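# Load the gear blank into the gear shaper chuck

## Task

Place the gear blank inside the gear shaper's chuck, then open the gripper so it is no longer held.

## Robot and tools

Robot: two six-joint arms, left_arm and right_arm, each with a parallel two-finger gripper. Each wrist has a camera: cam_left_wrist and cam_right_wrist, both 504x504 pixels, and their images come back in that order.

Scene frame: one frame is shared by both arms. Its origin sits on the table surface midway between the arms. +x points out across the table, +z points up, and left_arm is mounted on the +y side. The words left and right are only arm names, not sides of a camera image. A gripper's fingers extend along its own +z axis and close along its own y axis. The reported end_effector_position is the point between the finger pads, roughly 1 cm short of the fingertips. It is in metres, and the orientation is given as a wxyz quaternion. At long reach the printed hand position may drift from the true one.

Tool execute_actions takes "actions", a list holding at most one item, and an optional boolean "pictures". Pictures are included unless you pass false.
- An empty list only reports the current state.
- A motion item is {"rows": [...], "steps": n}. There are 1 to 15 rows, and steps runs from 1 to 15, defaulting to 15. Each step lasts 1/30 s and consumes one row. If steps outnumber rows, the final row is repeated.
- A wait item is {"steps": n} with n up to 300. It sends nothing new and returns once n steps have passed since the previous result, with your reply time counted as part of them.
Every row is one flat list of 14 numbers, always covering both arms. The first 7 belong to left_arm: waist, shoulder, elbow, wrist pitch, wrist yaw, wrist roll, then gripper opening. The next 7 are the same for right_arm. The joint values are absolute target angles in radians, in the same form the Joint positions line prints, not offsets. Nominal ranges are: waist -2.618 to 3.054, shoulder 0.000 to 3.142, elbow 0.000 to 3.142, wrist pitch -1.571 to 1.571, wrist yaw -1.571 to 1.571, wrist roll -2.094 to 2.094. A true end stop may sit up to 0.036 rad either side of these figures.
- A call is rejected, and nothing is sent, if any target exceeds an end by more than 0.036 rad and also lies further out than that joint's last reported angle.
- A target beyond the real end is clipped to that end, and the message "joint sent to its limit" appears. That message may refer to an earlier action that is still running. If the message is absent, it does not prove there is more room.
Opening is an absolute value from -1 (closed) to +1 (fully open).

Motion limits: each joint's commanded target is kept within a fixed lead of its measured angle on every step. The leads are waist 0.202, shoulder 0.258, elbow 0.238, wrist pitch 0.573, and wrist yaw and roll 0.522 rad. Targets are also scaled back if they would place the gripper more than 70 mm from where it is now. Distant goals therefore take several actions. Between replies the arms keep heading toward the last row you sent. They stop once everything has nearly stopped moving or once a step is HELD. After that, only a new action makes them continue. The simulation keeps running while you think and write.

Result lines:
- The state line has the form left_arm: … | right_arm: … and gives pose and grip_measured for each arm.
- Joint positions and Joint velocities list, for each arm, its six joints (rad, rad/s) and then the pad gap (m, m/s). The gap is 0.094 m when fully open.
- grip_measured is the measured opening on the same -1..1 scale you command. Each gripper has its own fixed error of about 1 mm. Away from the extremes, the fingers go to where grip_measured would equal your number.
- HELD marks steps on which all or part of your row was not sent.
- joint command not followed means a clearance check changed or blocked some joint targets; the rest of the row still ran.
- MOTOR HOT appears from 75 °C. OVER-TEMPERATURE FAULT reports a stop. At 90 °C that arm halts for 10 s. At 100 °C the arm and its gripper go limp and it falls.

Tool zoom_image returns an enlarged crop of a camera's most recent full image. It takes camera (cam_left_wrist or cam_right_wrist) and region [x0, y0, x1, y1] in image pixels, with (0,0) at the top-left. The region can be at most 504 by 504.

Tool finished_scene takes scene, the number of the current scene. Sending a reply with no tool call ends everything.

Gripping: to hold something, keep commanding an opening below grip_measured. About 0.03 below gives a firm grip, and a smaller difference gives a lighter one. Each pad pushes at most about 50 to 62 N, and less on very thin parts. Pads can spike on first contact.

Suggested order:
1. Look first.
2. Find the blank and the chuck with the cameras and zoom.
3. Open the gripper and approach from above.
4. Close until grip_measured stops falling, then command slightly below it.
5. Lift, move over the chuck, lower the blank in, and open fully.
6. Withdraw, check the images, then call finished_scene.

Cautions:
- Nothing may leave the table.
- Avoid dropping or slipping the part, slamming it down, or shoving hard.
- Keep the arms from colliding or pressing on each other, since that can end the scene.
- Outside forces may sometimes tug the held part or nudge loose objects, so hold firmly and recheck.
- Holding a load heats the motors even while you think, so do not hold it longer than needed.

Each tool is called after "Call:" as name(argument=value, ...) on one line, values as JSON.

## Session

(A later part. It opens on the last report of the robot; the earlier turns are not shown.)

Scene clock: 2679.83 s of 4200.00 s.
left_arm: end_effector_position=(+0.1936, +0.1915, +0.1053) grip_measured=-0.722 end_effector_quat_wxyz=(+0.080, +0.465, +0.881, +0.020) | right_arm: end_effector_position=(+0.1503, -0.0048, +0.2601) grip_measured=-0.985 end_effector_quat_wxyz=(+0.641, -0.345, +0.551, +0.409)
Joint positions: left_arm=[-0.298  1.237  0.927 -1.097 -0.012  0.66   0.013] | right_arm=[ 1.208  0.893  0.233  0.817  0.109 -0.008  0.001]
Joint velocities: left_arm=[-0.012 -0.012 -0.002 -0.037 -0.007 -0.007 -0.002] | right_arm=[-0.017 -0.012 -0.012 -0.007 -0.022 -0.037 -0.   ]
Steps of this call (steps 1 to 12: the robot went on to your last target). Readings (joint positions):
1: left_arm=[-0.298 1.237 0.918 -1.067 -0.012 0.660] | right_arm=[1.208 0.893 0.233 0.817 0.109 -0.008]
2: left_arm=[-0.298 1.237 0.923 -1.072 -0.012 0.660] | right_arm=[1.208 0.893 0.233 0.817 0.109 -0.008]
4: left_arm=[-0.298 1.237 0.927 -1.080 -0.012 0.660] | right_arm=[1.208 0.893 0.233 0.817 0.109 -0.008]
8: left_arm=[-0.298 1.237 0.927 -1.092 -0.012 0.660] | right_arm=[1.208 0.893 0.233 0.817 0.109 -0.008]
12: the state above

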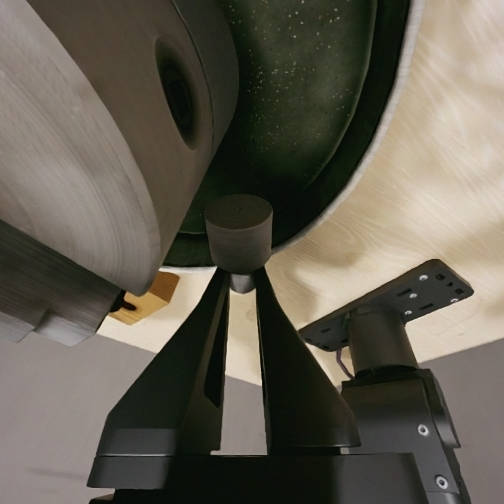

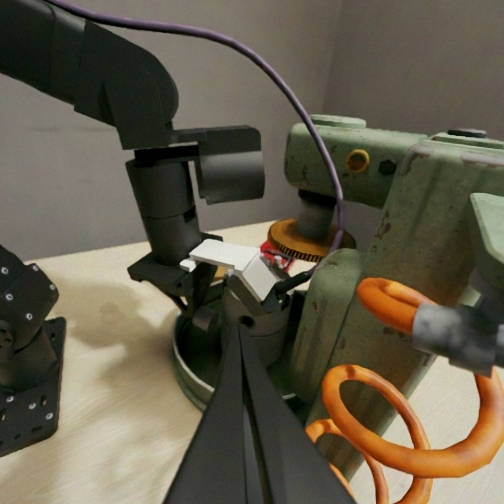

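Call:
execute_actions(actions=[{"rows":[[-0.31,1.24,0.96,-1.106,0,0.655,-0.76,1.2,0.84,0.23,0.83,0.105,0,-1],[-0.33,1.24,0.96,-1.106,0,0.655,-0.76,1.2,0.81,0.23,0.83,0.105,0,-1],[-0.355,1.24,0.96,-1.106,0,0.655,-0.76,1.2,0.78,0.23,0.83,0.105,0,-1],[-0.38,1.24,0.96,-1.106,0,0.655,-0.76,1.2,0.75,0.23,0.83,0.105,0,-1],[-0.405,1.24,0.96,-1.106,0,0.655,-0.76,1.2,0.72,0.23,0.83,0.105,0,-1],[-0.43,1.24,0.96,-1.106,0,0.655,-0.76,1.2,0.69,0.23,0.83,0.105,0,-1],[-0.455,1.24,0.96,-1.106,0,0.655,-0.76,1.2,0.66,0.23,0.83,0.105,0,-1],[-0.48,1.24,0.96,-1.106,0,0.655,-0.76,1.2,0.63,0.23,0.83,0.105,0,-1],[-0.505,1.24,0.96,-1.106,0,0.655,-0.76,1.2,0.6,0.23,0.83,0.105,0,-1],[-0.53,1.24,0.96,-1.106,0,0.655,-0.76,1.2,0.57,0.23,0.83,0.105,0,-1],[-0.555,1.24,0.96,-1.106,0,0.655,-0.76,1.2,0.54,0.23,0.83,0.105,0,-1],[-0.58,1.24,0.96,-1.106,0,0.655,-0.76,1.2,0.51,0.23,0.83,0.105,0,-1],[-0.605,1.24,0.96,-1.106,0,0.655,-0.76,1.2,0.48,0.23,0.83,0.105,0,-1],[-0.63,1.24,0.96,-1.106,0,0.655,-0.76,1.2,0.45,0.23,0.83,0.105,0,-1],[-0.655,1.24,0.96,-1.106,0,0.655,-0.76,1.2,0.42,0.23,0.83,0.105,0,-1]],"steps":15}], pictures=false)

Call:
execute_actions(actions=[{"rows":[[-0.68,1.24,0.96,-1.106,0,0.61,-0.76,1.2,0.4,0.23,0.75,0.105,0,-1],[-0.705,1.24,0.96,-1.106,0,0.565,-0.76,1.2,0.4,0.23,0.7,0.105,0,-1],[-0.73,1.24,0.96,-1.106,0,0.52,-0.76,1.2,0.4,0.23,0.65,0.105,0,-1],[-0.755,1.24,0.96,-1.106,0,0.475,-0.76,1.2,0.4,0.23,0.6,0.105,0,-1],[-0.78,1.24,0.96,-1.106,0,0.43,-0.76,1.2,0.4,0.23,0.55,0.105,0,-1],[-0.805,1.24,0.96,-1.106,0,0.385,-0.76,1.2,0.4,0.23,0.5,0.105,0,-1],[-0.83,1.24,0.96,-1.106,0,0.34,-0.76,1.2,0.4,0.23,0.45,0.105,0,-1],[-0.855,1.24,0.96,-1.106,0,0.295,-0.76,1.2,0.4,0.23,0.4,0.105,0,-1],[-0.88,1.24,0.96,-1.106,0,0.25,-0.76,1.2,0.4,0.23,0.35,0.105,0,-1],[-0.905,1.24,0.96,-1.106,0,0.2,-0.76,1.2,0.4,0.23,0.3,0.105,0,-1],[-0.93,1.24,0.96,-1.106,0,0.15,-0.76,1.2,0.4,0.23,0.3,0.105,0,-1],[-0.95,1.24,0.96,-1.106,0,0.1,-0.76,1.2,0.4,0.23,0.3,0.105,0,-1],[-0.97,1.24,0.96,-1.106,0,0.05,-0.76,1.2,0.4,0.23,0.3,0.105,0,-1],[-0.99,1.24,0.96,-1.106,0,0.02,-0.76,1.2,0.4,0.23,0.3,0.105,0,-1],[-1.0,1.24,0.96,-1.106,0,-0.007,-0.76,1.2,0.4,0.23,0.3,0.105,0,-1]],"steps":15}], pictures=false)

Call:
execute_actions(actions=[{"steps":20}])

Scene clock: 2710.77 s of 4200.00 s.
left_arm: end_effector_position=(+0.1620, +0.1284, +0.1052) grip_measured=-0.722 end_effector_quat_wxyz=(+0.081, +0.596, +0.799, +0.005) | right_arm: end_effector_position=(+0.1239, -0.0810, +0.3709) grip_measured=-0.985 end_effector_quat_wxyz=(+0.730, -0.242, +0.419, +0.483)
Joint positions: left_arm=[-0.609  1.237  0.927 -1.099 -0.008  0.66   0.013] | right_arm=[ 1.208  0.49   0.233  0.822  0.109 -0.008  0.001]
Joint velocities: left_arm=[-0.701 -0.002  0.002  0.022  0.081 -0.007 -0.   ] | right_arm=[-0.007 -0.857  0.012  0.051 -0.037 -0.022 -0.   ]
Steps of this call (steps 1 to 30: the robot went on to your last target; steps 31 to 90: nothing new was sent; then 27.43 s passed at rest; steps 91 to 105: all 15 steps of this action). Readings (joint positions):
91: left_arm=[-0.299 1.237 0.927 -1.099 -0.012 0.660] | right_arm=[1.208 0.889 0.233 0.816 0.109 -0.008]
92: left_arm=[-0.303 1.237 0.927 -1.099 -0.013 0.660] | right_arm=[1.208 0.877 0.233 0.813 0.109 -0.008]
94: left_arm=[-0.333 1.237 0.927 -1.099 -0.014 0.660] | right_arm=[1.208 0.829 0.233 0.811 0.109 -0.008]
98: left_arm=[-0.434 1.237 0.927 -1.099 -0.011 0.660] | right_arm=[1.208 0.701 0.233 0.816 0.109 -0.008]
105: the state above

Scene clock: 2711.27 s of 4200.00 s.
left_arm: end_effector_position=(+0.1035, +0.0712, +0.1052) grip_measured=-0.722 end_effector_quat_wxyz=(+0.074, +0.541, +0.837, -0.031) | right_arm: end_effector_position=(+0.1319, -0.0579, +0.2864) grip_measured=-0.985 end_effector_quat_wxyz=(+0.649, -0.337, +0.541, +0.416)
Joint positions: left_arm=[-0.971  1.237  0.927 -1.099 -0.002  0.163  0.013] | right_arm=[ 1.208  0.412  0.233  0.37   0.109 -0.008  0.001]
Joint velocities: left_arm=[-0.496 -0.012 -0.007 -0.007  0.066 -1.092  0.   ] | right_arm=[-0.002  0.002  0.002 -0.432  0.066  0.022  0.   ]
Steps of this call (steps 1 to 15: all 15 steps of this action). Readings (joint positions):
1: left_arm=[-0.634 1.237 0.927 -1.099 -0.007 0.653] | right_arm=[1.208 0.461 0.233 0.817 0.109 -0.008]
2: left_arm=[-0.660 1.237 0.927 -1.099 -0.007 0.638] | right_arm=[1.208 0.437 0.233 0.809 0.109 -0.008]
4: left_arm=[-0.710 1.237 0.927 -1.099 -0.006 0.592] | right_arm=[1.208 0.414 0.233 0.772 0.109 -0.008]
8: left_arm=[-0.810 1.237 0.927 -1.099 -0.005 0.457] | right_arm=[1.208 0.412 0.233 0.611 0.109 -0.008]
15: the state above

Scene clock: 2711.93 s of 4200.00 s.
left_arm: end_effector_position=(+0.0985, +0.0684, +0.1052) grip_measured=-0.722 end_effector_quat_wxyz=(+0.070, +0.482, +0.872, -0.039) | right_arm: end_effector_position=(+0.1326, -0.0558, +0.2732) grip_measured=-0.985 end_effector_quat_wxyz=(+0.635, -0.350, +0.557, +0.405)
Joint positions: left_arm=[-0.995  1.237  0.927 -1.101 -0.     0.001  0.013] | right_arm=[ 1.208  0.412  0.233  0.316  0.109 -0.008  0.001]
Joint velocities: left_arm=[ 0.007  0.002  0.012 -0.007  0.051 -0.051 -0.001] | right_arm=[-0.002 -0.002 -0.012 -0.007 -0.007  0.007 -0.   ]
Steps of this call (steps 1 to 20: the robot went on to your last target). Readings (joint positions):
1: left_arm=[-0.984 1.237 0.927 -1.099 -0.001 0.130] | right_arm=[1.208 0.412 0.233 0.357 0.109 -0.008]
2: left_arm=[-0.992 1.237 0.927 -1.099 -0.000 0.104] | right_arm=[1.208 0.412 0.233 0.347 0.109 -0.008]
4: left_arm=[-0.995 1.237 0.927 -1.100 -0.000 0.066] | right_arm=[1.208 0.412 0.233 0.334 0.109 -0.008]
8: left_arm=[-0.995 1.237 0.927 -1.101 -0.000 0.027] | right_arm=[1.208 0.412 0.233 0.322 0.109 -0.008]
20: the state above

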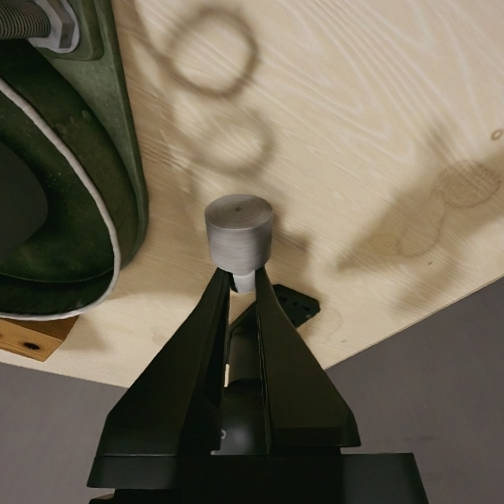

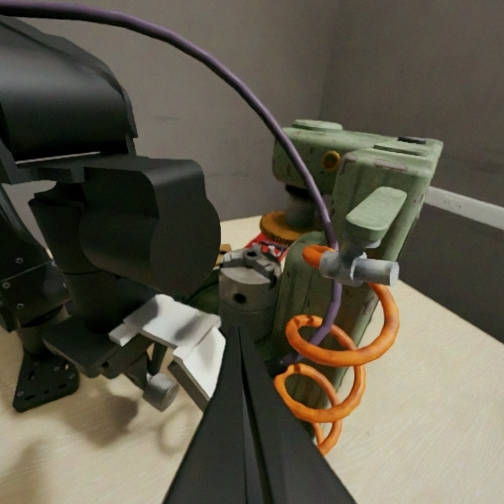

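Call:
execute_actions(actions=[{"rows":[[-1.0,1.24,0.91,-1.08,0,-0.007,-0.76,1.2,0.37,0.22,0.35,0.105,0,-1],[-1.0,1.24,0.898,-1.066,0,-0.007,-0.76,1.2,0.34,0.21,0.4,0.105,0,-1],[-1.0,1.24,0.886,-1.052,0,-0.007,-0.76,1.2,0.31,0.2,0.45,0.105,0,-1],[-1.0,1.24,0.874,-1.038,0,-0.007,-0.76,1.2,0.28,0.19,0.5,0.105,0,-1],[-1.0,1.24,0.862,-1.024,0,-0.007,-0.76,1.2,0.25,0.18,0.55,0.105,0,-1],[-1.0,1.24,0.85,-1.01,0,-0.007,-0.76,1.2,0.22,0.17,0.6,0.105,0,-1],[-1.0,1.24,0.838,-0.996,0,-0.007,-0.76,1.2,0.19,0.16,0.65,0.105,0,-1],[-1.0,1.24,0.826,-0.982,0,-0.007,-0.76,1.2,0.16,0.15,0.7,0.105,0,-1],[-1.0,1.24,0.814,-0.968,0,-0.007,-0.76,1.2,0.13,0.14,0.75,0.105,0,-1],[-1.0,1.24,0.802,-0.954,0,-0.007,-0.76,1.2,0.1,0.13,0.8,0.105,0,-1],[-1.0,1.24,0.79,-0.94,0,-0.007,-0.76,1.2,0.1,0.12,0.85,0.105,0,-1],[-1.0,1.24,0.778,-0.926,0,-0.007,-0.76,1.2,0.1,0.11,0.9,0.105,0,-1],[-1.0,1.24,0.766,-0.912,0,-0.007,-0.76,1.2,0.1,0.1,0.9,0.105,0,-1],[-1.0,1.24,0.754,-0.898,0,-0.007,-0.76,1.2,0.1,0.1,0.9,0.105,0,-1],[-1.0,1.24,0.742,-0.884,0,-0.007,-0.76,1.2,0.1,0.1,0.9,0.105,0,-1]],"steps":15}], pictures=false)

Call:
execute_actions(actions=[{"rows":[[-1.0,1.24,0.73,-0.87,0,-0.007,-0.76,1.2,0.1,0.1,0.9,0.105,0,-1],[-1.0,1.24,0.718,-0.856,0,-0.007,-0.76,1.2,0.1,0.1,0.9,0.105,0,-1],[-1.0,1.24,0.706,-0.842,0,-0.007,-0.76,1.2,0.1,0.1,0.9,0.105,0,-1],[-1.0,1.24,0.694,-0.828,0,-0.007,-0.76,1.2,0.1,0.1,0.9,0.105,0,-1],[-1.0,1.24,0.682,-0.814,0,-0.007,-0.76,1.2,0.1,0.1,0.9,0.105,0,-1],[-1.0,1.24,0.67,-0.8,0,-0.007,-0.76,1.2,0.1,0.1,0.9,0.105,0,-1],[-1.0,1.24,0.66,-0.786,0,-0.007,-0.76,1.2,0.1,0.1,0.9,0.105,0,-1],[-1.0,1.24,0.65,-0.772,0,-0.007,-0.76,1.2,0.1,0.1,0.9,0.105,0,-1],[-1.0,1.24,0.64,-0.76,0,-0.007,-0.76,1.2,0.1,0.1,0.9,0.105,0,-1],[-1.0,1.24,0.632,-0.75,0,-0.007,-0.76,1.2,0.1,0.1,0.9,0.105,0,-1],[-1.0,1.24,0.624,-0.742,0,-0.007,-0.76,1.2,0.1,0.1,0.9,0.105,0,-1],[-1.0,1.24,0.616,-0.736,0,-0.007,-0.76,1.2,0.1,0.1,0.9,0.105,0,-1],[-1.0,1.24,0.61,-0.732,0,-0.007,-0.76,1.2,0.1,0.1,0.9,0.105,0,-1],[-1.0,1.24,0.604,-0.73,0,-0.007,-0.76,1.2,0.1,0.1,0.9,0.105,0,-1],[-1.0,1.24,0.6,-0.73,0,-0.007,-0.76,1.2,0.1,0.1,0.9,0.105,0,-1]],"steps":15}], pictures=false)

Call:
execute_actions(actions=[{"steps":15}])

Scene clock: 2734.70 s of 4200.00 s.
left_arm: end_effector_position=(+0.0947, +0.0745, +0.0672) grip_measured=-0.722 end_effector_quat_wxyz=(+0.067, +0.482, +0.873, -0.037) | right_arm: end_effector_position=(+0.0985, -0.1544, +0.3932) grip_measured=-0.985 end_effector_quat_wxyz=(+0.771, -0.172, +0.326, +0.520)
Joint positions: left_arm=[-0.995  1.237  0.776 -0.957 -0.    -0.001  0.013] | right_arm=[ 1.208  0.116  0.127  0.811  0.109 -0.008  0.001]
Joint velocities: left_arm=[-0.007  0.002 -0.33   0.432  0.051  0.007 -0.001] | right_arm=[ 0.007 -0.007 -0.115  0.696  0.066 -0.022 -0.   ]
Steps of this call (steps 1 to 15: the robot went on to your last target; steps 16 to 90: nothing new was sent; then 19.27 s passed at rest; steps 91 to 105: all 15 steps of this action). Readings (joint positions):
91: left_arm=[-0.995 1.237 0.927 -1.101 -0.000 -0.001] | right_arm=[1.208 0.410 0.233 0.317 0.109 -0.008]
92: left_arm=[-0.995 1.237 0.926 -1.098 -0.000 -0.001] | right_arm=[1.208 0.401 0.229 0.324 0.109 -0.008]
94: left_arm=[-0.995 1.237 0.913 -1.081 -0.000 -0.001] | right_arm=[1.208 0.357 0.212 0.362 0.109 -0.008]
98: left_arm=[-0.995 1.237 0.863 -1.040 -0.000 -0.001] | right_arm=[1.208 0.233 0.175 0.505 0.109 -0.008]
105: the state above

Scene clock: 2735.20 s of 4200.00 s.
left_arm: end_effector_position=(+0.0927, +0.0776, +0.0318) grip_measured=-0.722 end_effector_quat_wxyz=(+0.080, +0.481, +0.872, -0.044) | right_arm: end_effector_position=(+0.0949, -0.1647, +0.4001) grip_measured=-0.985 end_effector_quat_wxyz=(+0.779, -0.155, +0.303, +0.527)
Joint positions: left_arm=[-0.995  1.237  0.624 -0.773 -0.    -0.001  0.013] | right_arm=[ 1.208  0.116  0.114  0.887  0.109 -0.008  0.001]
Joint velocities: left_arm=[-0.007 -0.002 -0.159  0.183  0.051  0.066  0.   ] | right_arm=[ 0.002 -0.007 -0.007  0.051 -0.037 -0.051  0.001]
Steps of this call (steps 1 to 15: all 15 steps of this action). Readings (joint positions):
1: left_arm=[-0.995 1.237 0.764 -0.943 -0.000 -0.001] | right_arm=[1.208 0.116 0.123 0.830 0.109 -0.008]
2: left_arm=[-0.995 1.237 0.753 -0.929 -0.000 -0.001] | right_arm=[1.208 0.116 0.119 0.843 0.109 -0.008]
4: left_arm=[-0.995 1.237 0.729 -0.901 -0.000 -0.001] | right_arm=[1.208 0.116 0.115 0.859 0.109 -0.008]
8: left_arm=[-0.995 1.237 0.682 -0.846 -0.000 -0.001] | right_arm=[1.208 0.116 0.114 0.877 0.109 -0.008]
15: the state above

Scene clock: 2735.70 s of 4200.00 s.
left_arm: end_effector_position=(+0.0955, +0.0732, +0.0321) grip_measured=-0.722 end_effector_quat_wxyz=(+0.090, +0.480, +0.871, -0.050) | right_arm: end_effector_position=(+0.0948, -0.1650, +0.4004) grip_measured=-0.985 end_effector_quat_wxyz=(+0.779, -0.154, +0.302, +0.527)
Joint positions: left_arm=[-0.995  1.237  0.621 -0.748 -0.    -0.001  0.013] | right_arm=[ 1.208  0.116  0.114  0.889  0.109 -0.008  0.001]
Joint velocities: left_arm=[-0.012 -0.007 -0.012  0.022 -0.022 -0.022 -0.001] | right_arm=[-0.012 -0.017 -0.007 -0.022 -0.037  0.037 -0.001]
Steps of this call (steps 1 to 15: the robot went on to your last target). Readings (joint positions):
1: left_arm=[-0.995 1.237 0.621 -0.770 -0.000 -0.001] | right_arm=[1.208 0.116 0.114 0.887 0.109 -0.008]
2: left_arm=[-0.995 1.237 0.621 -0.767 -0.000 -0.001] | right_arm=[1.208 0.116 0.114 0.888 0.109 -0.008]
4: left_arm=[-0.995 1.237 0.621 -0.761 -0.000 -0.001] | right_arm=[1.208 0.116 0.114 0.888 0.109 -0.008]
8: left_arm=[-0.995 1.237 0.621 -0.752 -0.000 -0.001] | right_arm=[1.208 0.116 0.114 0.888 0.109 -0.008]
15: the state above

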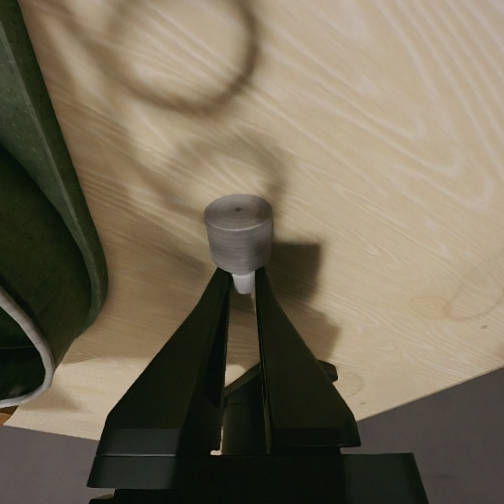

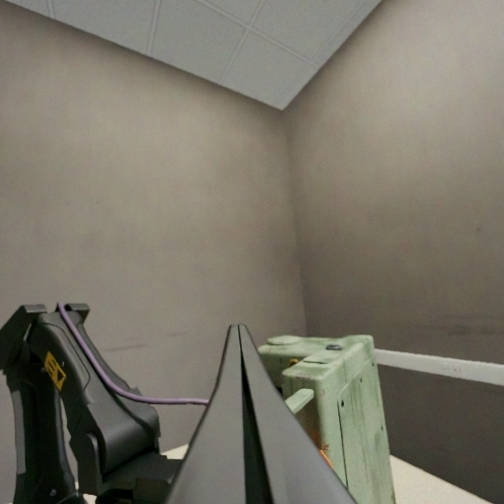

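Call:
execute_actions(actions=[{"rows":[[-1.0,1.24,0.595,-0.725,0,-0.007,-0.76,1.2,0.1,0.1,0.9,0.105,0,-1],[-1.0,1.24,0.59,-0.72,0,-0.007,-0.76,1.2,0.1,0.1,0.9,0.105,0,-1],[-1.0,1.24,0.585,-0.715,0,-0.007,-0.76,1.2,0.1,0.1,0.9,0.105,0,-1],[-1.0,1.24,0.58,-0.712,0,-0.007,-0.76,1.2,0.1,0.1,0.9,0.105,0,-1]],"steps":15}], pictures=false)

Scene clock: 2741.00 s of 4200.00 s.
left_arm: end_effector_position=(+0.0956, +0.0730, +0.0307) grip_measured=-0.722 end_effector_quat_wxyz=(+0.092, +0.480, +0.871, -0.051) | right_arm: end_effector_position=(+0.0948, -0.1650, +0.4004) grip_measured=-0.985 end_effector_quat_wxyz=(+0.779, -0.154, +0.302, +0.527)
Joint positions: left_arm=[-0.995  1.237  0.614 -0.737 -0.    -0.001  0.013] | right_arm=[ 1.208  0.116  0.114  0.889  0.109 -0.008  0.001]
Joint velocities: left_arm=[-0.027 -0.012 -0.012  0.007 -0.022 -0.066  0.   ] | right_arm=[ 0.007 -0.012 -0.007 -0.022 -0.066 -0.022  0.001]
Steps of this call (steps 1 to 15: the robot went on to your last target; steps 16 to 90: nothing new was sent; then 1.80 s passed at rest; steps 91 to 105: all 15 steps of this action). Readings (joint positions):
91: left_arm=[-0.995 1.237 0.621 -0.747 -0.000 -0.001] | right_arm=[1.208 0.116 0.114 0.889 0.109 -0.008]
92: left_arm=[-0.995 1.237 0.619 -0.744 -0.000 -0.001] | right_arm=[1.208 0.116 0.114 0.889 0.109 -0.008]
94: left_arm=[-0.995 1.237 0.614 -0.738 -0.000 -0.001] | right_arm=[1.208 0.116 0.114 0.889 0.109 -0.008]
98: left_arm=[-0.995 1.237 0.614 -0.737 -0.000 -0.001] | right_arm=[1.208 0.116 0.114 0.889 0.109 -0.008]
105: the state above

Call:
execute_actions(actions=[{"rows":[[-1.0,1.24,0.61,-0.737,0,-0.007,-0.7,1.2,0.1,0.1,0.9,0.105,0,-1],[-1.0,1.24,0.61,-0.737,0,-0.007,-0.66,1.2,0.1,0.1,0.9,0.105,0,-1],[-1.0,1.24,0.61,-0.737,0,-0.007,-0.5,1.2,0.1,0.1,0.9,0.105,0,-1],[-1.0,1.24,0.61,-0.737,0,-0.007,-0.15,1.2,0.1,0.1,0.9,0.105,0,-1],[-1.0,1.24,0.61,-0.737,0,-0.007,-0.15,1.2,0.1,0.1,0.9,0.105,0,-1],[-1.0,1.24,0.61,-0.737,0,-0.007,-0.15,1.2,0.1,0.1,0.9,0.105,0,-1],[-1.0,1.24,0.61,-0.737,0,-0.007,-0.15,1.2,0.1,0.1,0.9,0.105,0,-1],[-1.0,1.24,0.65,-0.77,0,-0.007,-0.15,1.2,0.1,0.1,0.9,0.105,0,-1],[-1.0,1.24,0.68,-0.8,0,-0.007,-0.15,1.2,0.1,0.1,0.9,0.105,0,-1],[-1.0,1.24,0.71,-0.83,0,-0.007,-0.15,1.2,0.1,0.1,0.9,0.105,0,-1],[-1.0,1.24,0.74,-0.86,0,-0.007,-0.15,1.2,0.1,0.1,0.9,0.105,0,-1],[-1.0,1.24,0.77,-0.89,0,-0.007,-0.15,1.2,0.1,0.1,0.9,0.105,0,-1],[-1.0,1.24,0.8,-0.92,0,-0.007,-0.15,1.2,0.1,0.1,0.9,0.105,0,-1]],"steps":15}], pictures=false)

Call:
execute_actions(actions=[{"rows":[[-1.0,1.27,0.825,-0.94,0,-0.007,-0.15,1.2,0.1,0.1,0.9,0.105,0,-1],[-1.0,1.3,0.85,-0.96,0,-0.007,-0.15,1.2,0.1,0.1,0.9,0.105,0,-1],[-1.0,1.33,0.875,-0.98,0,-0.007,-0.15,1.2,0.1,0.1,0.9,0.105,0,-1],[-1.0,1.36,0.9,-1.0,0,-0.007,-0.15,1.2,0.1,0.1,0.9,0.105,0,-1],[-1.0,1.39,0.925,-1.02,0,-0.007,-0.15,1.2,0.1,0.1,0.9,0.105,0,-1],[-1.0,1.42,0.95,-1.04,0,-0.007,-0.15,1.2,0.1,0.1,0.9,0.105,0,-1],[-1.0,1.45,0.975,-1.06,0,-0.007,-0.15,1.2,0.1,0.1,0.9,0.105,0,-1],[-1.0,1.48,1.0,-1.08,0,-0.007,-0.15,1.2,0.1,0.1,0.9,0.105,0,-1],[-1.0,1.51,1.025,-1.1,0,-0.007,-0.15,1.2,0.1,0.1,0.9,0.105,0,-1],[-1.0,1.54,1.05,-1.13,0,-0.007,-0.15,1.2,0.1,0.1,0.9,0.105,0,-1],[-1.0,1.57,1.075,-1.16,0,-0.007,-0.15,1.2,0.1,0.1,0.9,0.105,0,-1],[-1.0,1.6,1.1,-1.19,0,-0.007,-0.15,1.2,0.1,0.1,0.9,0.105,0,-1],[-1.0,1.625,1.12,-1.21,0,-0.007,-0.15,1.2,0.1,0.1,0.9,0.105,0,-1],[-1.0,1.645,1.135,-1.22,0,-0.007,-0.15,1.2,0.1,0.1,0.9,0.105,0,-1]],"steps":15}], pictures=false)

Call:
execute_actions(actions=[{"steps":20}])

Scene clock: 2778.20 s of 4200.00 s.
left_arm: end_effector_position=(+0.1059, +0.0566, +0.0684) grip_measured=-0.152 end_effector_quat_wxyz=(+0.106, +0.479, +0.869, -0.059) | right_arm: end_effector_position=(+0.0948, -0.1650, +0.4004) grip_measured=-0.985 end_effector_quat_wxyz=(+0.779, -0.154, +0.302, +0.527)
Joint positions: left_arm=[-0.995  1.237  0.763 -0.854 -0.    -0.001  0.04 ] | right_arm=[ 1.208  0.116  0.114  0.889  0.109 -0.008  0.001]
Joint velocities: left_arm=[-0.002 -0.022  0.559 -0.168 -0.022  0.022  0.   ] | right_arm=[-0.002 -0.017  0.002  0.066 -0.022  0.007 -0.001]
Steps of this call (steps 1 to 15: the robot went on to your last target; steps 16 to 90: nothing new was sent; then 33.70 s passed at rest; steps 91 to 105: all 15 steps of this action). Readings (joint positions):
91: left_arm=[-0.995 1.237 0.614 -0.738 -0.000 -0.001] | right_arm=[1.208 0.116 0.114 0.889 0.109 -0.008]
92: left_arm=[-0.995 1.237 0.614 -0.738 -0.000 -0.001] | right_arm=[1.208 0.116 0.114 0.889 0.109 -0.008]
94: left_arm=[-0.995 1.237 0.614 -0.737 -0.000 -0.001] | right_arm=[1.208 0.116 0.114 0.889 0.109 -0.008]
98: left_arm=[-0.995 1.237 0.614 -0.739 -0.000 -0.001] | right_arm=[1.208 0.116 0.114 0.889 0.109 -0.008]
105: the state above

Scene clock: 2778.70 s of 4200.00 s.
left_arm: end_effector_position=(+0.1035, +0.0554, +0.0745) grip_measured=-0.152 end_effector_quat_wxyz=(-0.045, +0.487, +0.872, +0.026) | right_arm: end_effector_position=(+0.0948, -0.1650, +0.4004) grip_measured=-0.985 end_effector_quat_wxyz=(+0.779, -0.154, +0.302, +0.527)
Joint positions: left_arm=[-1.006  1.569  1.084 -1.19  -0.001 -0.002  0.04 ] | right_arm=[ 1.208  0.116  0.114  0.889  0.109 -0.008  0.001]
Joint velocities: left_arm=[-0.022  0.168  0.344 -0.828 -0.007 -0.037 -0.001] | right_arm=[-0.007  0.012 -0.002  0.051 -0.022 -0.037 -0.001]
Steps of this call (steps 1 to 15: all 15 steps of this action). Readings (joint positions):
1: left_arm=[-0.995 1.239 0.782 -0.861 -0.000 -0.001] | right_arm=[1.208 0.116 0.114 0.889 0.109 -0.008]
2: left_arm=[-0.995 1.247 0.800 -0.875 -0.000 -0.001] | right_arm=[1.208 0.116 0.114 0.889 0.109 -0.008]
4: left_arm=[-0.995 1.288 0.843 -0.912 -0.000 -0.001] | right_arm=[1.208 0.116 0.114 0.889 0.109 -0.008]
8: left_arm=[-0.995 1.416 0.934 -0.987 -0.000 -0.001] | right_arm=[1.208 0.116 0.114 0.889 0.109 -0.008]
15: the state above

Scene clock: 2779.37 s of 4200.00 s.
left_arm: end_effector_position=(+0.0967, +0.0639, +0.0773) grip_measured=-0.152 end_effector_quat_wxyz=(-0.075, +0.489, +0.868, +0.043) | right_arm: end_effector_position=(+0.0948, -0.1650, +0.4004) grip_measured=-0.985 end_effector_quat_wxyz=(+0.779, -0.154, +0.302, +0.527)
Joint positions: left_arm=[-1.012  1.591  1.109 -1.261 -0.001 -0.002  0.04 ] | right_arm=[ 1.208  0.116  0.114  0.889  0.109 -0.008  0.001]
Joint velocities: left_arm=[ 0.007 -0.032  0.007 -0.037 -0.007 -0.051 -0.001] | right_arm=[ 0.012 -0.002 -0.012  0.007 -0.037  0.037 -0.001]
Steps of this call (steps 1 to 20: the robot went on to your last target). Readings (joint positions):
1: left_arm=[-1.008 1.574 1.094 -1.213 -0.001 -0.002] | right_arm=[1.208 0.116 0.114 0.889 0.109 -0.008]
2: left_arm=[-1.009 1.579 1.100 -1.228 -0.001 -0.002] | right_arm=[1.208 0.116 0.114 0.889 0.109 -0.008]
4: left_arm=[-1.011 1.586 1.105 -1.246 -0.001 -0.002] | right_arm=[1.208 0.116 0.114 0.889 0.109 -0.008]
8: left_arm=[-1.012 1.590 1.108 -1.258 -0.001 -0.002] | right_arm=[1.208 0.116 0.114 0.889 0.109 -0.008]
20: the state above

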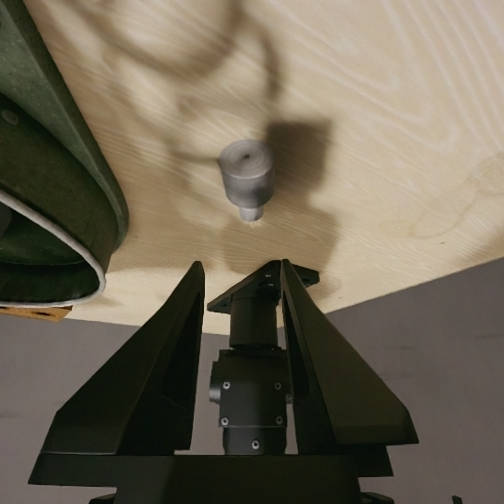

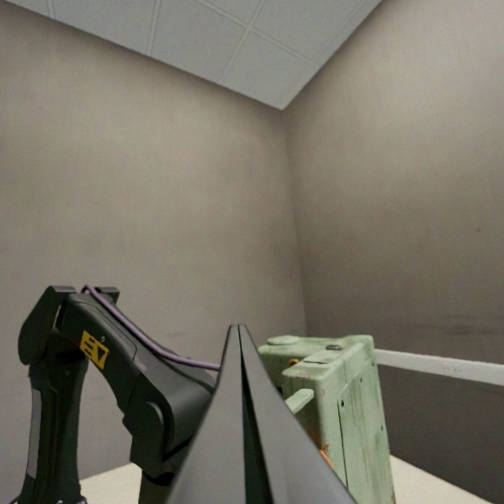

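Call:
execute_actions(actions=[{"rows":[[-1.01,1.56,1.09,-1.22,0,-0.007,-0.15,1.2,0.1,0.1,0.9,0.105,0,-1],[-1.015,1.53,1.07,-1.19,0,-0.007,-0.15,1.2,0.1,0.1,0.9,0.105,0,-1],[-1.02,1.5,1.05,-1.16,0,-0.007,-0.15,1.2,0.1,0.1,0.9,0.105,0,-1],[-1.025,1.47,1.03,-1.13,0,-0.007,-0.15,1.2,0.1,0.1,0.9,0.105,0,-1],[-1.03,1.44,1.0,-1.1,0,-0.007,-0.15,1.2,0.1,0.1,0.9,0.105,0,-1],[-1.035,1.41,0.97,-1.07,0,-0.007,-0.15,1.2,0.1,0.1,0.9,0.105,0,-1],[-1.035,1.385,0.94,-1.04,0,-0.007,-0.15,1.2,0.1,0.1,0.9,0.105,0,-1],[-1.035,1.36,0.91,-1.01,0,-0.007,-0.15,1.2,0.1,0.1,0.9,0.105,0,-1],[-1.035,1.35,0.88,-0.98,0,-0.007,-0.15,1.2,0.1,0.1,0.9,0.105,0,-1],[-1.035,1.35,0.86,-0.95,0,-0.007,-0.15,1.2,0.1,0.1,0.9,0.105,0,-1],[-1.035,1.35,0.84,-0.93,0,-0.007,-0.15,1.2,0.1,0.1,0.9,0.105,0,-1]],"steps":15}], pictures=false)

Call:
execute_actions(actions=[{"steps":20}])

Scene clock: 2793.20 s of 4200.00 s.
left_arm: end_effector_position=(+0.0931, +0.0629, +0.0629) grip_measured=-0.152 end_effector_quat_wxyz=(+0.032, +0.497, +0.867, -0.018) | right_arm: end_effector_position=(+0.0948, -0.1650, +0.4004) grip_measured=-0.985 end_effector_quat_wxyz=(+0.779, -0.154, +0.302, +0.527)
Joint positions: left_arm=[-1.028  1.361  0.856 -0.992 -0.    -0.002  0.04 ] | right_arm=[ 1.208  0.116  0.114  0.889  0.109 -0.008  0.001]
Joint velocities: left_arm=[ 0.002 -0.002 -0.071  0.256 -0.022  0.051 -0.   ] | right_arm=[-0.017  0.012 -0.012  0.022 -0.007 -0.051  0.   ]
Steps of this call (steps 1 to 15: the robot went on to your last target; steps 16 to 90: nothing new was sent; then 10.33 s passed at rest; steps 91 to 105: all 15 steps of this action). Readings (joint positions):
91: left_arm=[-1.013 1.587 1.109 -1.260 -0.001 -0.002] | right_arm=[1.208 0.116 0.114 0.889 0.109 -0.008]
92: left_arm=[-1.013 1.581 1.105 -1.251 -0.000 -0.002] | right_arm=[1.208 0.116 0.114 0.889 0.109 -0.008]
94: left_arm=[-1.014 1.544 1.079 -1.211 -0.000 -0.002] | right_arm=[1.208 0.116 0.114 0.889 0.109 -0.008]
98: left_arm=[-1.026 1.420 0.983 -1.118 -0.000 -0.002] | right_arm=[1.208 0.116 0.114 0.889 0.109 -0.008]
105: the state above

Scene clock: 2793.87 s of 4200.00 s.
left_arm: end_effector_position=(+0.0995, +0.0518, +0.0639) grip_measured=-0.152 end_effector_quat_wxyz=(+0.054, +0.496, +0.866, -0.031) | right_arm: end_effector_position=(+0.0948, -0.1650, +0.4004) grip_measured=-0.985 end_effector_quat_wxyz=(+0.779, -0.154, +0.302, +0.527)
Joint positions: left_arm=[-1.028  1.361  0.854 -0.939 -0.    -0.002  0.04 ] | right_arm=[ 1.208  0.116  0.114  0.889  0.109 -0.008  0.001]
Joint velocities: left_arm=[-0.002 -0.017 -0.007 -0.066 -0.051 -0.037 -0.001] | right_arm=[-0.007 -0.017 -0.007  0.081  0.007  0.037 -0.   ]
Steps of this call (steps 1 to 20: the robot went on to your last target). Readings (joint positions):
1: left_arm=[-1.028 1.361 0.854 -0.985 -0.000 -0.002] | right_arm=[1.208 0.116 0.114 0.889 0.109 -0.008]
2: left_arm=[-1.028 1.361 0.854 -0.976 -0.000 -0.002] | right_arm=[1.208 0.116 0.114 0.889 0.109 -0.008]
4: left_arm=[-1.028 1.361 0.854 -0.961 -0.000 -0.002] | right_arm=[1.208 0.116 0.114 0.889 0.109 -0.008]
8: left_arm=[-1.028 1.361 0.854 -0.946 -0.000 -0.002] | right_arm=[1.208 0.116 0.114 0.889 0.109 -0.008]
20: the state above

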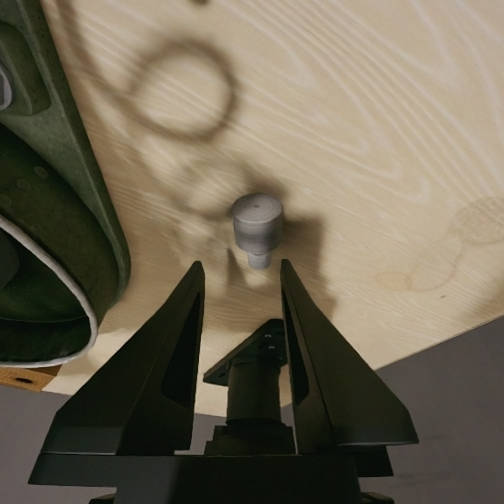

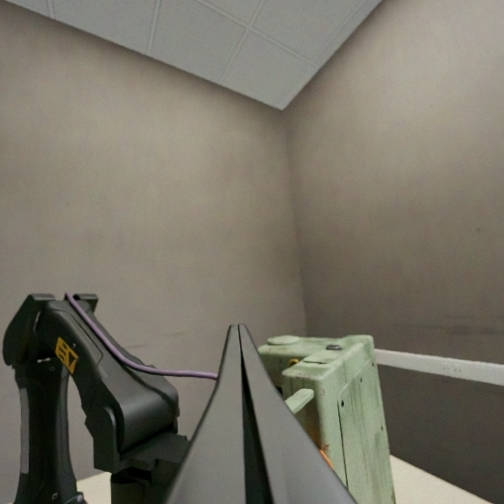

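It's slowly rolling (~0.6 mm/s). Open wide and descend quickly.

Call:
execute_actions(actions=[{"rows":[[-1.07,1.35,0.84,-0.9,0,-0.007,0.5,1.2,0.1,0.1,0.9,0.105,0,-1],[-1.1,1.35,0.84,-0.87,0,-0.007,0.5,1.2,0.1,0.1,0.9,0.105,0,-1],[-1.1,1.35,0.82,-0.84,0,-0.007,0.5,1.2,0.1,0.1,0.9,0.105,0,-1],[-1.1,1.35,0.8,-0.81,0,-0.007,0.5,1.2,0.1,0.1,0.9,0.105,0,-1],[-1.1,1.35,0.78,-0.78,0,-0.007,0.5,1.2,0.1,0.1,0.9,0.105,0,-1],[-1.1,1.35,0.76,-0.75,0,-0.007,0.5,1.2,0.1,0.1,0.9,0.105,0,-1],[-1.1,1.35,0.74,-0.73,0,-0.007,0.5,1.2,0.1,0.1,0.9,0.105,0,-1],[-1.1,1.35,0.72,-0.715,0,-0.007,0.5,1.2,0.1,0.1,0.9,0.105,0,-1],[-1.1,1.35,0.7,-0.71,0,-0.007,0.5,1.2,0.1,0.1,0.9,0.105,0,-1],[-1.1,1.35,0.685,-0.71,0,-0.007,0.5,1.2,0.1,0.1,0.9,0.105,0,-1],[-1.1,1.35,0.672,-0.71,0,-0.007,0.5,1.2,0.1,0.1,0.9,0.105,0,-1]],"steps":15}], pictures=false)

Call:
execute_actions(actions=[{"steps":12}])

Scene clock: 2806.17 s of 4200.00 s.
left_arm: end_effector_position=(+0.0815, +0.0522, +0.0246) grip_measured=+0.498 end_effector_quat_wxyz=(+0.063, +0.525, +0.848, -0.038) | right_arm: end_effector_position=(+0.0948, -0.1650, +0.4004) grip_measured=-0.985 end_effector_quat_wxyz=(+0.779, -0.154, +0.302, +0.527)
Joint positions: left_arm=[-1.096  1.361  0.685 -0.747 -0.002 -0.002  0.07 ] | right_arm=[ 1.208  0.116  0.114  0.889  0.109 -0.008  0.001]
Joint velocities: left_arm=[-0.007 -0.002 -0.007  0.095  0.007  0.022 -0.001] | right_arm=[-0.007 -0.017 -0.007  0.022 -0.022  0.037 -0.001]
Steps of this call (steps 1 to 15: the robot went on to your last target; steps 16 to 90: nothing new was sent; then 8.80 s passed at rest; steps 91 to 105: all 15 steps of this action). Readings (joint positions):
91: left_arm=[-1.033 1.361 0.854 -0.936 -0.002 -0.002] | right_arm=[1.208 0.116 0.114 0.889 0.109 -0.008]
92: left_arm=[-1.049 1.361 0.854 -0.928 -0.004 -0.002] | right_arm=[1.208 0.116 0.114 0.889 0.109 -0.008]
94: left_arm=[-1.083 1.361 0.847 -0.893 -0.003 -0.002] | right_arm=[1.208 0.116 0.114 0.889 0.109 -0.008]
98: left_arm=[-1.096 1.361 0.782 -0.795 -0.002 -0.002] | right_arm=[1.208 0.116 0.114 0.889 0.109 -0.008]
105: the state above

Scene clock: 2806.57 s of 4200.00 s.
left_arm: end_effector_position=(+0.0845, +0.0463, +0.0257) grip_measured=+0.498 end_effector_quat_wxyz=(+0.075, +0.524, +0.847, -0.046) | right_arm: end_effector_position=(+0.0948, -0.1650, +0.4004) grip_measured=-0.985 end_effector_quat_wxyz=(+0.779, -0.154, +0.302, +0.527)
Joint positions: left_arm=[-1.096  1.361  0.685 -0.719 -0.002 -0.002  0.07 ] | right_arm=[ 1.208  0.116  0.114  0.889  0.109 -0.008  0.001]
Joint velocities: left_arm=[ 0.002  0.002  0.007  0.022 -0.037 -0.007 -0.001] | right_arm=[-0.017  0.012 -0.012 -0.037 -0.037 -0.051 -0.001]
Steps of this call (steps 1 to 12: the robot went on to your last target). Readings (joint positions):
1: left_arm=[-1.096 1.361 0.685 -0.743 -0.002 -0.002] | right_arm=[1.208 0.116 0.114 0.889 0.109 -0.008]
2: left_arm=[-1.096 1.361 0.685 -0.738 -0.002 -0.002] | right_arm=[1.208 0.116 0.114 0.889 0.109 -0.008]
4: left_arm=[-1.096 1.361 0.685 -0.730 -0.002 -0.002] | right_arm=[1.208 0.116 0.114 0.889 0.109 -0.008]
8: left_arm=[-1.096 1.361 0.685 -0.722 -0.002 -0.002] | right_arm=[1.208 0.116 0.114 0.889 0.109 -0.008]
12: the state above

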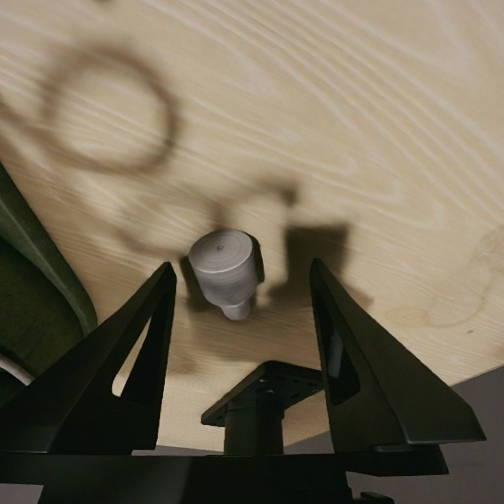

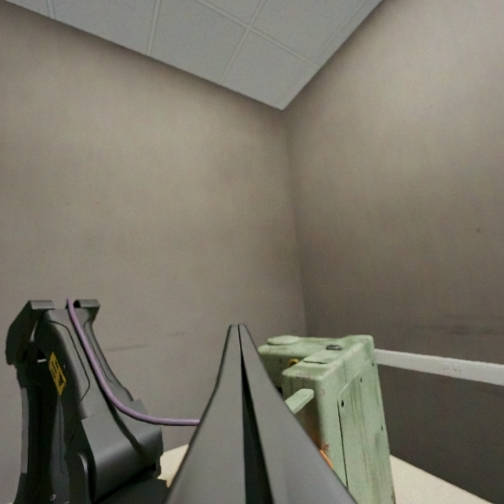

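Call:
execute_actions(actions=[{"rows":[[-1.1,1.35,0.66,-0.69,0,-0.007,0.3,1.2,0.1,0.1,0.9,0.105,0,-1],[-1.1,1.35,0.655,-0.675,0,-0.007,0.2,1.2,0.1,0.1,0.9,0.105,0,-1],[-1.1,1.35,0.655,-0.675,0,-0.007,0.1,1.2,0.1,0.1,0.9,0.105,0,-1],[-1.1,1.35,0.655,-0.675,0,-0.007,0.04,1.2,0.1,0.1,0.9,0.105,0,-1],[-1.1,1.35,0.655,-0.675,0,-0.007,-0.02,1.2,0.1,0.1,0.9,0.105,0,-1],[-1.1,1.35,0.655,-0.675,0,-0.007,-0.08,1.2,0.1,0.1,0.9,0.105,0,-1],[-1.1,1.35,0.655,-0.675,0,-0.007,-0.14,1.2,0.1,0.1,0.9,0.105,0,-1],[-1.1,1.35,0.655,-0.675,0,-0.007,-0.2,1.2,0.1,0.1,0.9,0.105,0,-1],[-1.1,1.35,0.655,-0.675,0,-0.007,-0.26,1.2,0.1,0.1,0.9,0.105,0,-1],[-1.1,1.35,0.655,-0.675,0,-0.007,-0.32,1.2,0.1,0.1,0.9,0.105,0,-1],[-1.1,1.35,0.655,-0.675,0,-0.007,-0.37,1.2,0.1,0.1,0.9,0.105,0,-1],[-1.1,1.35,0.655,-0.675,0,-0.007,-0.42,1.2,0.1,0.1,0.9,0.105,0,-1],[-1.1,1.35,0.655,-0.675,0,-0.007,-0.47,1.2,0.1,0.1,0.9,0.105,0,-1]],"steps":15}])

Call:
execute_actions(actions=[{"rows":[[-1.1,1.35,0.7,-0.69,0,-0.007,-0.47,1.2,0.1,0.1,0.9,0.105,0,-1],[-1.1,1.35,0.72,-0.7,0,-0.007,-0.47,1.2,0.1,0.1,0.9,0.105,0,-1],[-1.1,1.35,0.72,-0.7,0,-0.007,-0.47,1.2,0.1,0.1,0.9,0.105,0,-1],[-1.12,1.35,0.72,-0.7,0,-0.007,-0.47,1.2,0.1,0.1,0.9,0.105,0,-1],[-1.145,1.35,0.72,-0.7,0,-0.007,-0.47,1.2,0.1,0.1,0.9,0.105,0,-1],[-1.17,1.35,0.72,-0.7,0,-0.007,-0.47,1.2,0.1,0.1,0.9,0.105,0,-1],[-1.195,1.35,0.72,-0.7,0,-0.007,-0.47,1.2,0.1,0.1,0.9,0.105,0,-1],[-1.22,1.35,0.72,-0.7,0,-0.007,-0.47,1.2,0.1,0.1,0.9,0.105,0,-1],[-1.245,1.35,0.72,-0.7,0,-0.007,-0.47,1.2,0.1,0.1,0.9,0.105,0,-1],[-1.27,1.35,0.72,-0.7,0,-0.007,-0.47,1.2,0.1,0.1,0.9,0.105,0,-1],[-1.29,1.35,0.72,-0.7,0,-0.007,-0.47,1.2,0.1,0.1,0.9,0.105,0,-1],[-1.3,1.35,0.72,-0.7,0,-0.007,-0.47,1.2,0.1,0.1,0.9,0.105,0,-1]],"steps":15}])

Scene clock: 2828.17 s of 4200.00 s.
left_arm: end_effector_position=(+0.0880, +0.0389, +0.0269) grip_measured=-0.415 end_effector_quat_wxyz=(+0.089, +0.523, +0.846, -0.055) | right_arm: end_effector_position=(+0.0948, -0.1650, +0.4004) grip_measured=-0.985 end_effector_quat_wxyz=(+0.779, -0.154, +0.302, +0.527)
Joint positions: left_arm=[-1.096  1.361  0.683 -0.683 -0.001 -0.002  0.027] | right_arm=[ 1.208  0.116  0.114  0.889  0.109 -0.008  0.001]
Joint velocities: left_arm=[-0.002 -0.002 -0.002  0.037  0.022  0.022  0.001] | right_arm=[-0.002  0.007  0.007 -0.095 -0.051 -0.066  0.   ]
Steps of this call (steps 1 to 30: the robot went on to your last target; steps 31 to 90: nothing new was sent; then 18.10 s passed at rest; steps 91 to 105: all 15 steps of this action). Readings (joint positions):
91: left_arm=[-1.096 1.361 0.685 -0.716 -0.002 -0.002] | right_arm=[1.208 0.116 0.114 0.889 0.109 -0.008]
92: left_arm=[-1.096 1.361 0.685 -0.711 -0.002 -0.002] | right_arm=[1.208 0.116 0.114 0.889 0.109 -0.008]
94: left_arm=[-1.096 1.361 0.685 -0.700 -0.002 -0.002] | right_arm=[1.208 0.116 0.114 0.889 0.109 -0.008]
98: left_arm=[-1.096 1.361 0.685 -0.689 -0.002 -0.002] | right_arm=[1.208 0.116 0.114 0.889 0.109 -0.008]
105: the state above

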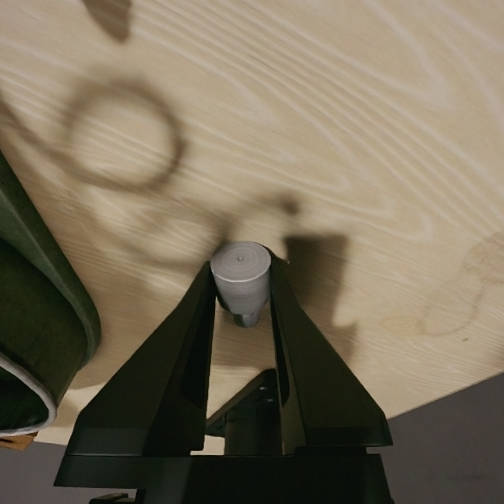

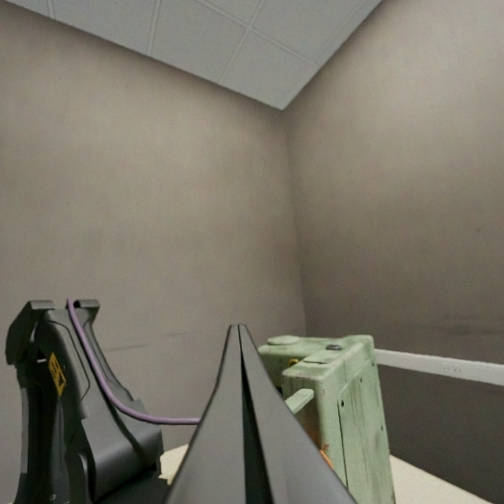

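Scene clock: 2828.67 s of 4200.00 s.
left_arm: end_effector_position=(+0.0416, +0.0221, +0.0273) grip_measured=-0.415 end_effector_quat_wxyz=(+0.081, +0.605, +0.789, -0.063) | right_arm: end_effector_position=(+0.0948, -0.1650, +0.4004) grip_measured=-0.985 end_effector_quat_wxyz=(+0.779, -0.154, +0.302, +0.527)
Joint positions: left_arm=[-1.296  1.361  0.686 -0.69   0.002 -0.002  0.027] | right_arm=[ 1.208  0.116  0.114  0.889  0.109 -0.008  0.001]
Joint velocities: left_arm=[-0.046 -0.002 -0.002 -0.066  0.007 -0.007  0.   ] | right_arm=[-0.012  0.002  0.027 -0.066 -0.095  0.007  0.001]
Steps of this call (steps 1 to 15: all 15 steps of this action). Readings (joint positions):
1: left_arm=[-1.096 1.361 0.683 -0.683 -0.001 -0.002] | right_arm=[1.208 0.116 0.114 0.889 0.109 -0.008]
2: left_arm=[-1.096 1.361 0.685 -0.685 -0.001 -0.002] | right_arm=[1.208 0.116 0.114 0.889 0.109 -0.008]
4: left_arm=[-1.098 1.361 0.686 -0.687 -0.002 -0.002] | right_arm=[1.208 0.116 0.114 0.889 0.109 -0.008]
8: left_arm=[-1.171 1.361 0.686 -0.690 -0.005 -0.002] | right_arm=[1.208 0.116 0.114 0.889 0.109 -0.008]
15: the state above

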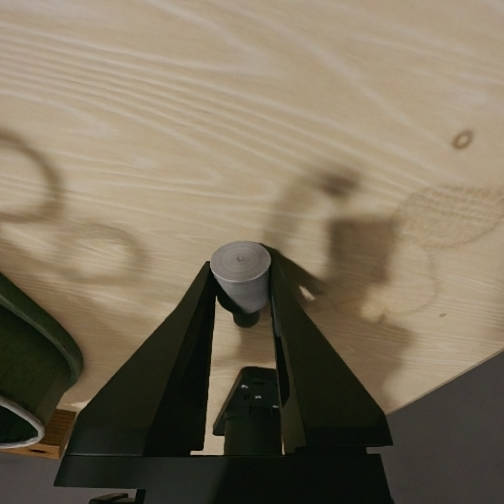

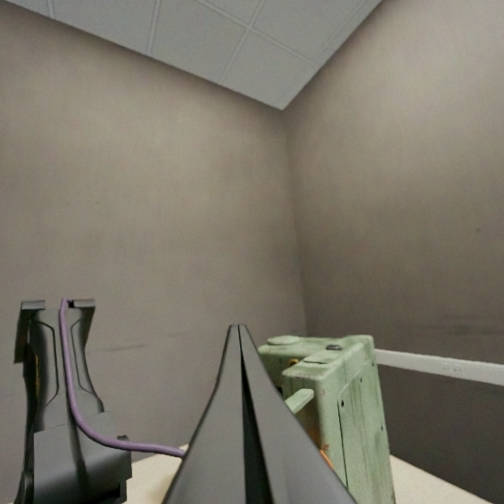

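Call:
execute_actions(actions=[])

Scene clock: 2843.87 s of 4200.00 s.
left_arm: end_effector_position=(+0.0415, +0.0225, +0.0272) grip_measured=-0.415 end_effector_quat_wxyz=(+0.080, +0.605, +0.789, -0.063) | right_arm: end_effector_position=(+0.0948, -0.1650, +0.4004) grip_measured=-0.985 end_effector_quat_wxyz=(+0.779, -0.154, +0.302, +0.527)
Joint positions: left_arm=[-1.296  1.361  0.686 -0.692  0.002 -0.002  0.027] | right_arm=[ 1.208  0.116  0.114  0.889  0.109 -0.008  0.001]
Joint velocities: left_arm=[ 0.002 -0.007 -0.007  0.022  0.037 -0.007  0.   ] | right_arm=[-0.007  0.022  0.012 -0.037 -0.007 -0.037  0.   ]
Steps of this call (steps 1 to 15: the robot went on to your last target; steps 16 to 90: nothing new was sent; then 12.20 s passed at rest). Readings (joint positions):
1: left_arm=[-1.296 1.361 0.686 -0.691 0.002 -0.002] | right_arm=[1.208 0.116 0.114 0.889 0.109 -0.008]
2: left_arm=[-1.296 1.361 0.686 -0.691 0.002 -0.002] | right_arm=[1.208 0.116 0.114 0.889 0.109 -0.008]
4: left_arm=[-1.296 1.361 0.686 -0.692 0.002 -0.002] | right_arm=[1.208 0.116 0.114 0.889 0.109 -0.008]
8: left_arm=[-1.296 1.361 0.686 -0.692 0.002 -0.002] | right_arm=[1.208 0.116 0.114 0.889 0.109 -0.008]
90: the state above
All arms were judged still, so your last target was given up. Only a new action makes them travel on or press farther. Fingers that are still opening or closing keep moving.

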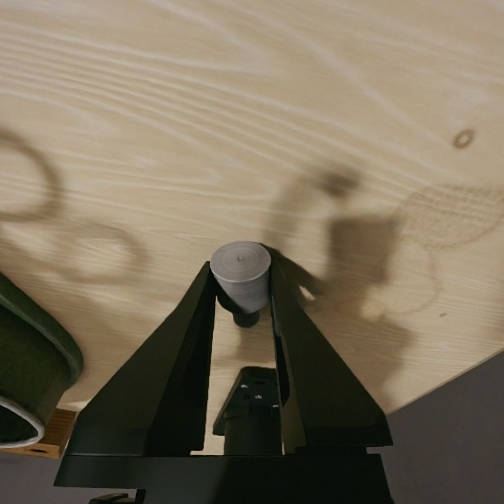

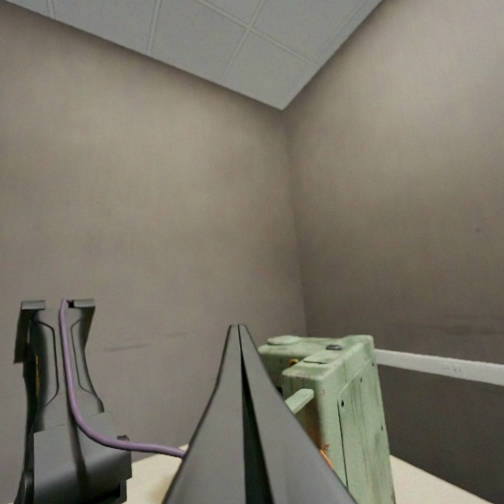

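Call:
execute_actions(actions=[{"rows":[[-1.3,1.35,0.72,-0.7,0,-0.007,-0.3,1.2,0.1,0.1,0.9,0.105,0,-1]],"steps":15}])

Call:
execute_actions(actions=[{"rows":[[-1.3,1.40,0.75,-0.75,0,-0.007,-0.3,1.2,0.1,0.1,0.9,0.105,0,-1],[-1.3,1.40,0.75,-0.75,0,-0.007,-0.3,1.2,0.1,0.1,0.9,0.105,0,-1],[-1.3,1.40,0.75,-0.75,0,-0.007,-0.3,1.2,0.1,0.1,0.9,0.105,0,-1],[-1.3,1.44,0.79,-0.79,0,-0.007,-0.3,1.2,0.1,0.1,0.9,0.105,0,-1],[-1.3,1.44,0.79,-0.79,0,-0.007,-0.3,1.2,0.1,0.1,0.9,0.105,0,-1],[-1.3,1.44,0.79,-0.79,0,-0.007,-0.3,1.2,0.1,0.1,0.9,0.105,0,-1],[-1.3,1.48,0.83,-0.83,0,-0.007,-0.3,1.2,0.1,0.1,0.9,0.105,0,-1],[-1.3,1.48,0.83,-0.83,0,-0.007,-0.3,1.2,0.1,0.1,0.9,0.105,0,-1],[-1.3,1.48,0.83,-0.83,0,-0.007,-0.3,1.2,0.1,0.1,0.9,0.105,0,-1],[-1.3,1.51,0.86,-0.87,0,-0.007,-0.3,1.2,0.1,0.1,0.9,0.105,0,-1],[-1.3,1.51,0.86,-0.87,0,-0.007,-0.3,1.2,0.1,0.1,0.9,0.105,0,-1],[-1.3,1.51,0.86,-0.87,0,-0.007,-0.3,1.2,0.1,0.1,0.9,0.105,0,-1],[-1.3,1.535,0.88,-0.89,0,-0.007,-0.3,1.2,0.1,0.1,0.9,0.105,0,-1]],"steps":15}])

Scene clock: 2860.47 s of 4200.00 s.
left_arm: end_effector_position=(+0.0414, +0.0225, +0.0272) grip_measured=-0.302 end_effector_quat_wxyz=(+0.080, +0.605, +0.789, -0.063) | right_arm: end_effector_position=(+0.0948, -0.1650, +0.4004) grip_measured=-0.985 end_effector_quat_wxyz=(+0.779, -0.154, +0.302, +0.527)
Joint positions: left_arm=[-1.296  1.361  0.686 -0.692  0.002 -0.002  0.033] | right_arm=[ 1.208  0.116  0.114  0.889  0.109 -0.008  0.001]
Joint velocities: left_arm=[-0.007  0.002 -0.012 -0.037  0.022  0.037  0.   ] | right_arm=[-0.007 -0.012 -0.007 -0.037  0.022 -0.022 -0.   ]
Steps of this call (steps 1 to 90: nothing new was sent; then 13.10 s passed at rest; steps 91 to 105: all 15 steps of this action). Readings (joint positions):
91: left_arm=[-1.296 1.361 0.686 -0.692 0.002 -0.002] | right_arm=[1.208 0.116 0.114 0.889 0.109 -0.008]
92: left_arm=[-1.296 1.361 0.686 -0.692 0.002 -0.002] | right_arm=[1.208 0.116 0.114 0.889 0.109 -0.008]
94: left_arm=[-1.296 1.361 0.686 -0.692 0.002 -0.002] | right_arm=[1.208 0.116 0.114 0.889 0.109 -0.008]
98: left_arm=[-1.296 1.361 0.686 -0.692 0.002 -0.002] | right_arm=[1.208 0.116 0.114 0.889 0.109 -0.008]
105: the state above

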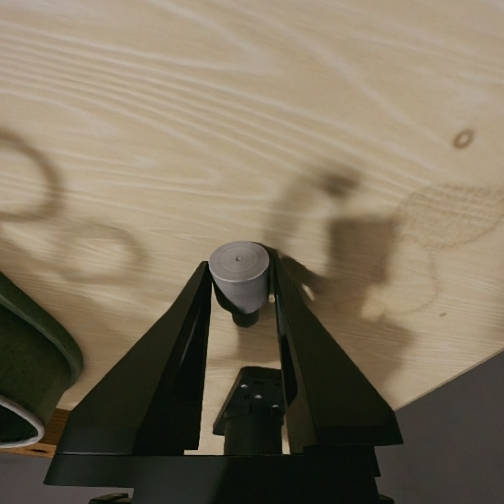

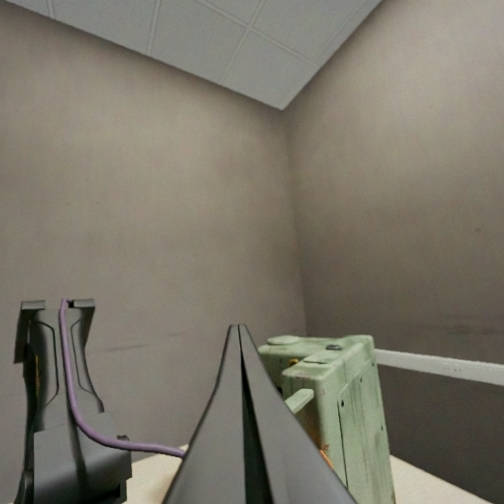

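Scene clock: 2860.97 s of 4200.00 s.
left_arm: end_effector_position=(+0.0430, +0.0165, +0.0301) grip_measured=-0.302 end_effector_quat_wxyz=(+0.024, +0.608, +0.793, -0.020) | right_arm: end_effector_position=(+0.0948, -0.1650, +0.4004) grip_measured=-0.985 end_effector_quat_wxyz=(+0.779, -0.154, +0.302, +0.527)
Joint positions: left_arm=[-1.296  1.513  0.848 -0.843  0.002 -0.002  0.033] | right_arm=[ 1.208  0.116  0.114  0.889  0.109 -0.008  0.001]
Joint velocities: left_arm=[ 0.017  0.168  0.105 -0.198  0.037  0.007 -0.001] | right_arm=[-0.002  0.007 -0.022  0.037  0.007  0.022 -0.001]
Steps of this call (steps 1 to 15: all 15 steps of this action). Readings (joint positions):
1: left_arm=[-1.296 1.365 0.692 -0.702 0.002 -0.002] | right_arm=[1.208 0.116 0.114 0.889 0.109 -0.008]
2: left_arm=[-1.296 1.373 0.702 -0.713 0.002 -0.002] | right_arm=[1.208 0.116 0.114 0.889 0.109 -0.008]
4: left_arm=[-1.296 1.389 0.724 -0.731 0.002 -0.002] | right_arm=[1.208 0.116 0.114 0.889 0.109 -0.008]
8: left_arm=[-1.296 1.443 0.783 -0.772 0.002 -0.002] | right_arm=[1.208 0.116 0.114 0.889 0.109 -0.008]
15: the state above

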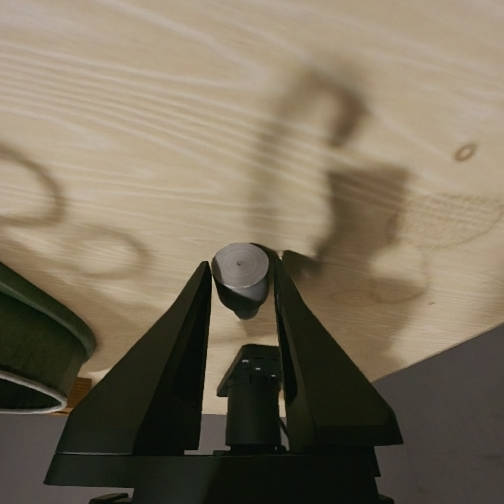

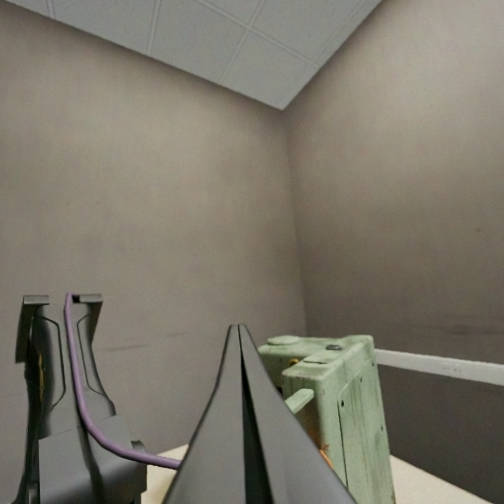

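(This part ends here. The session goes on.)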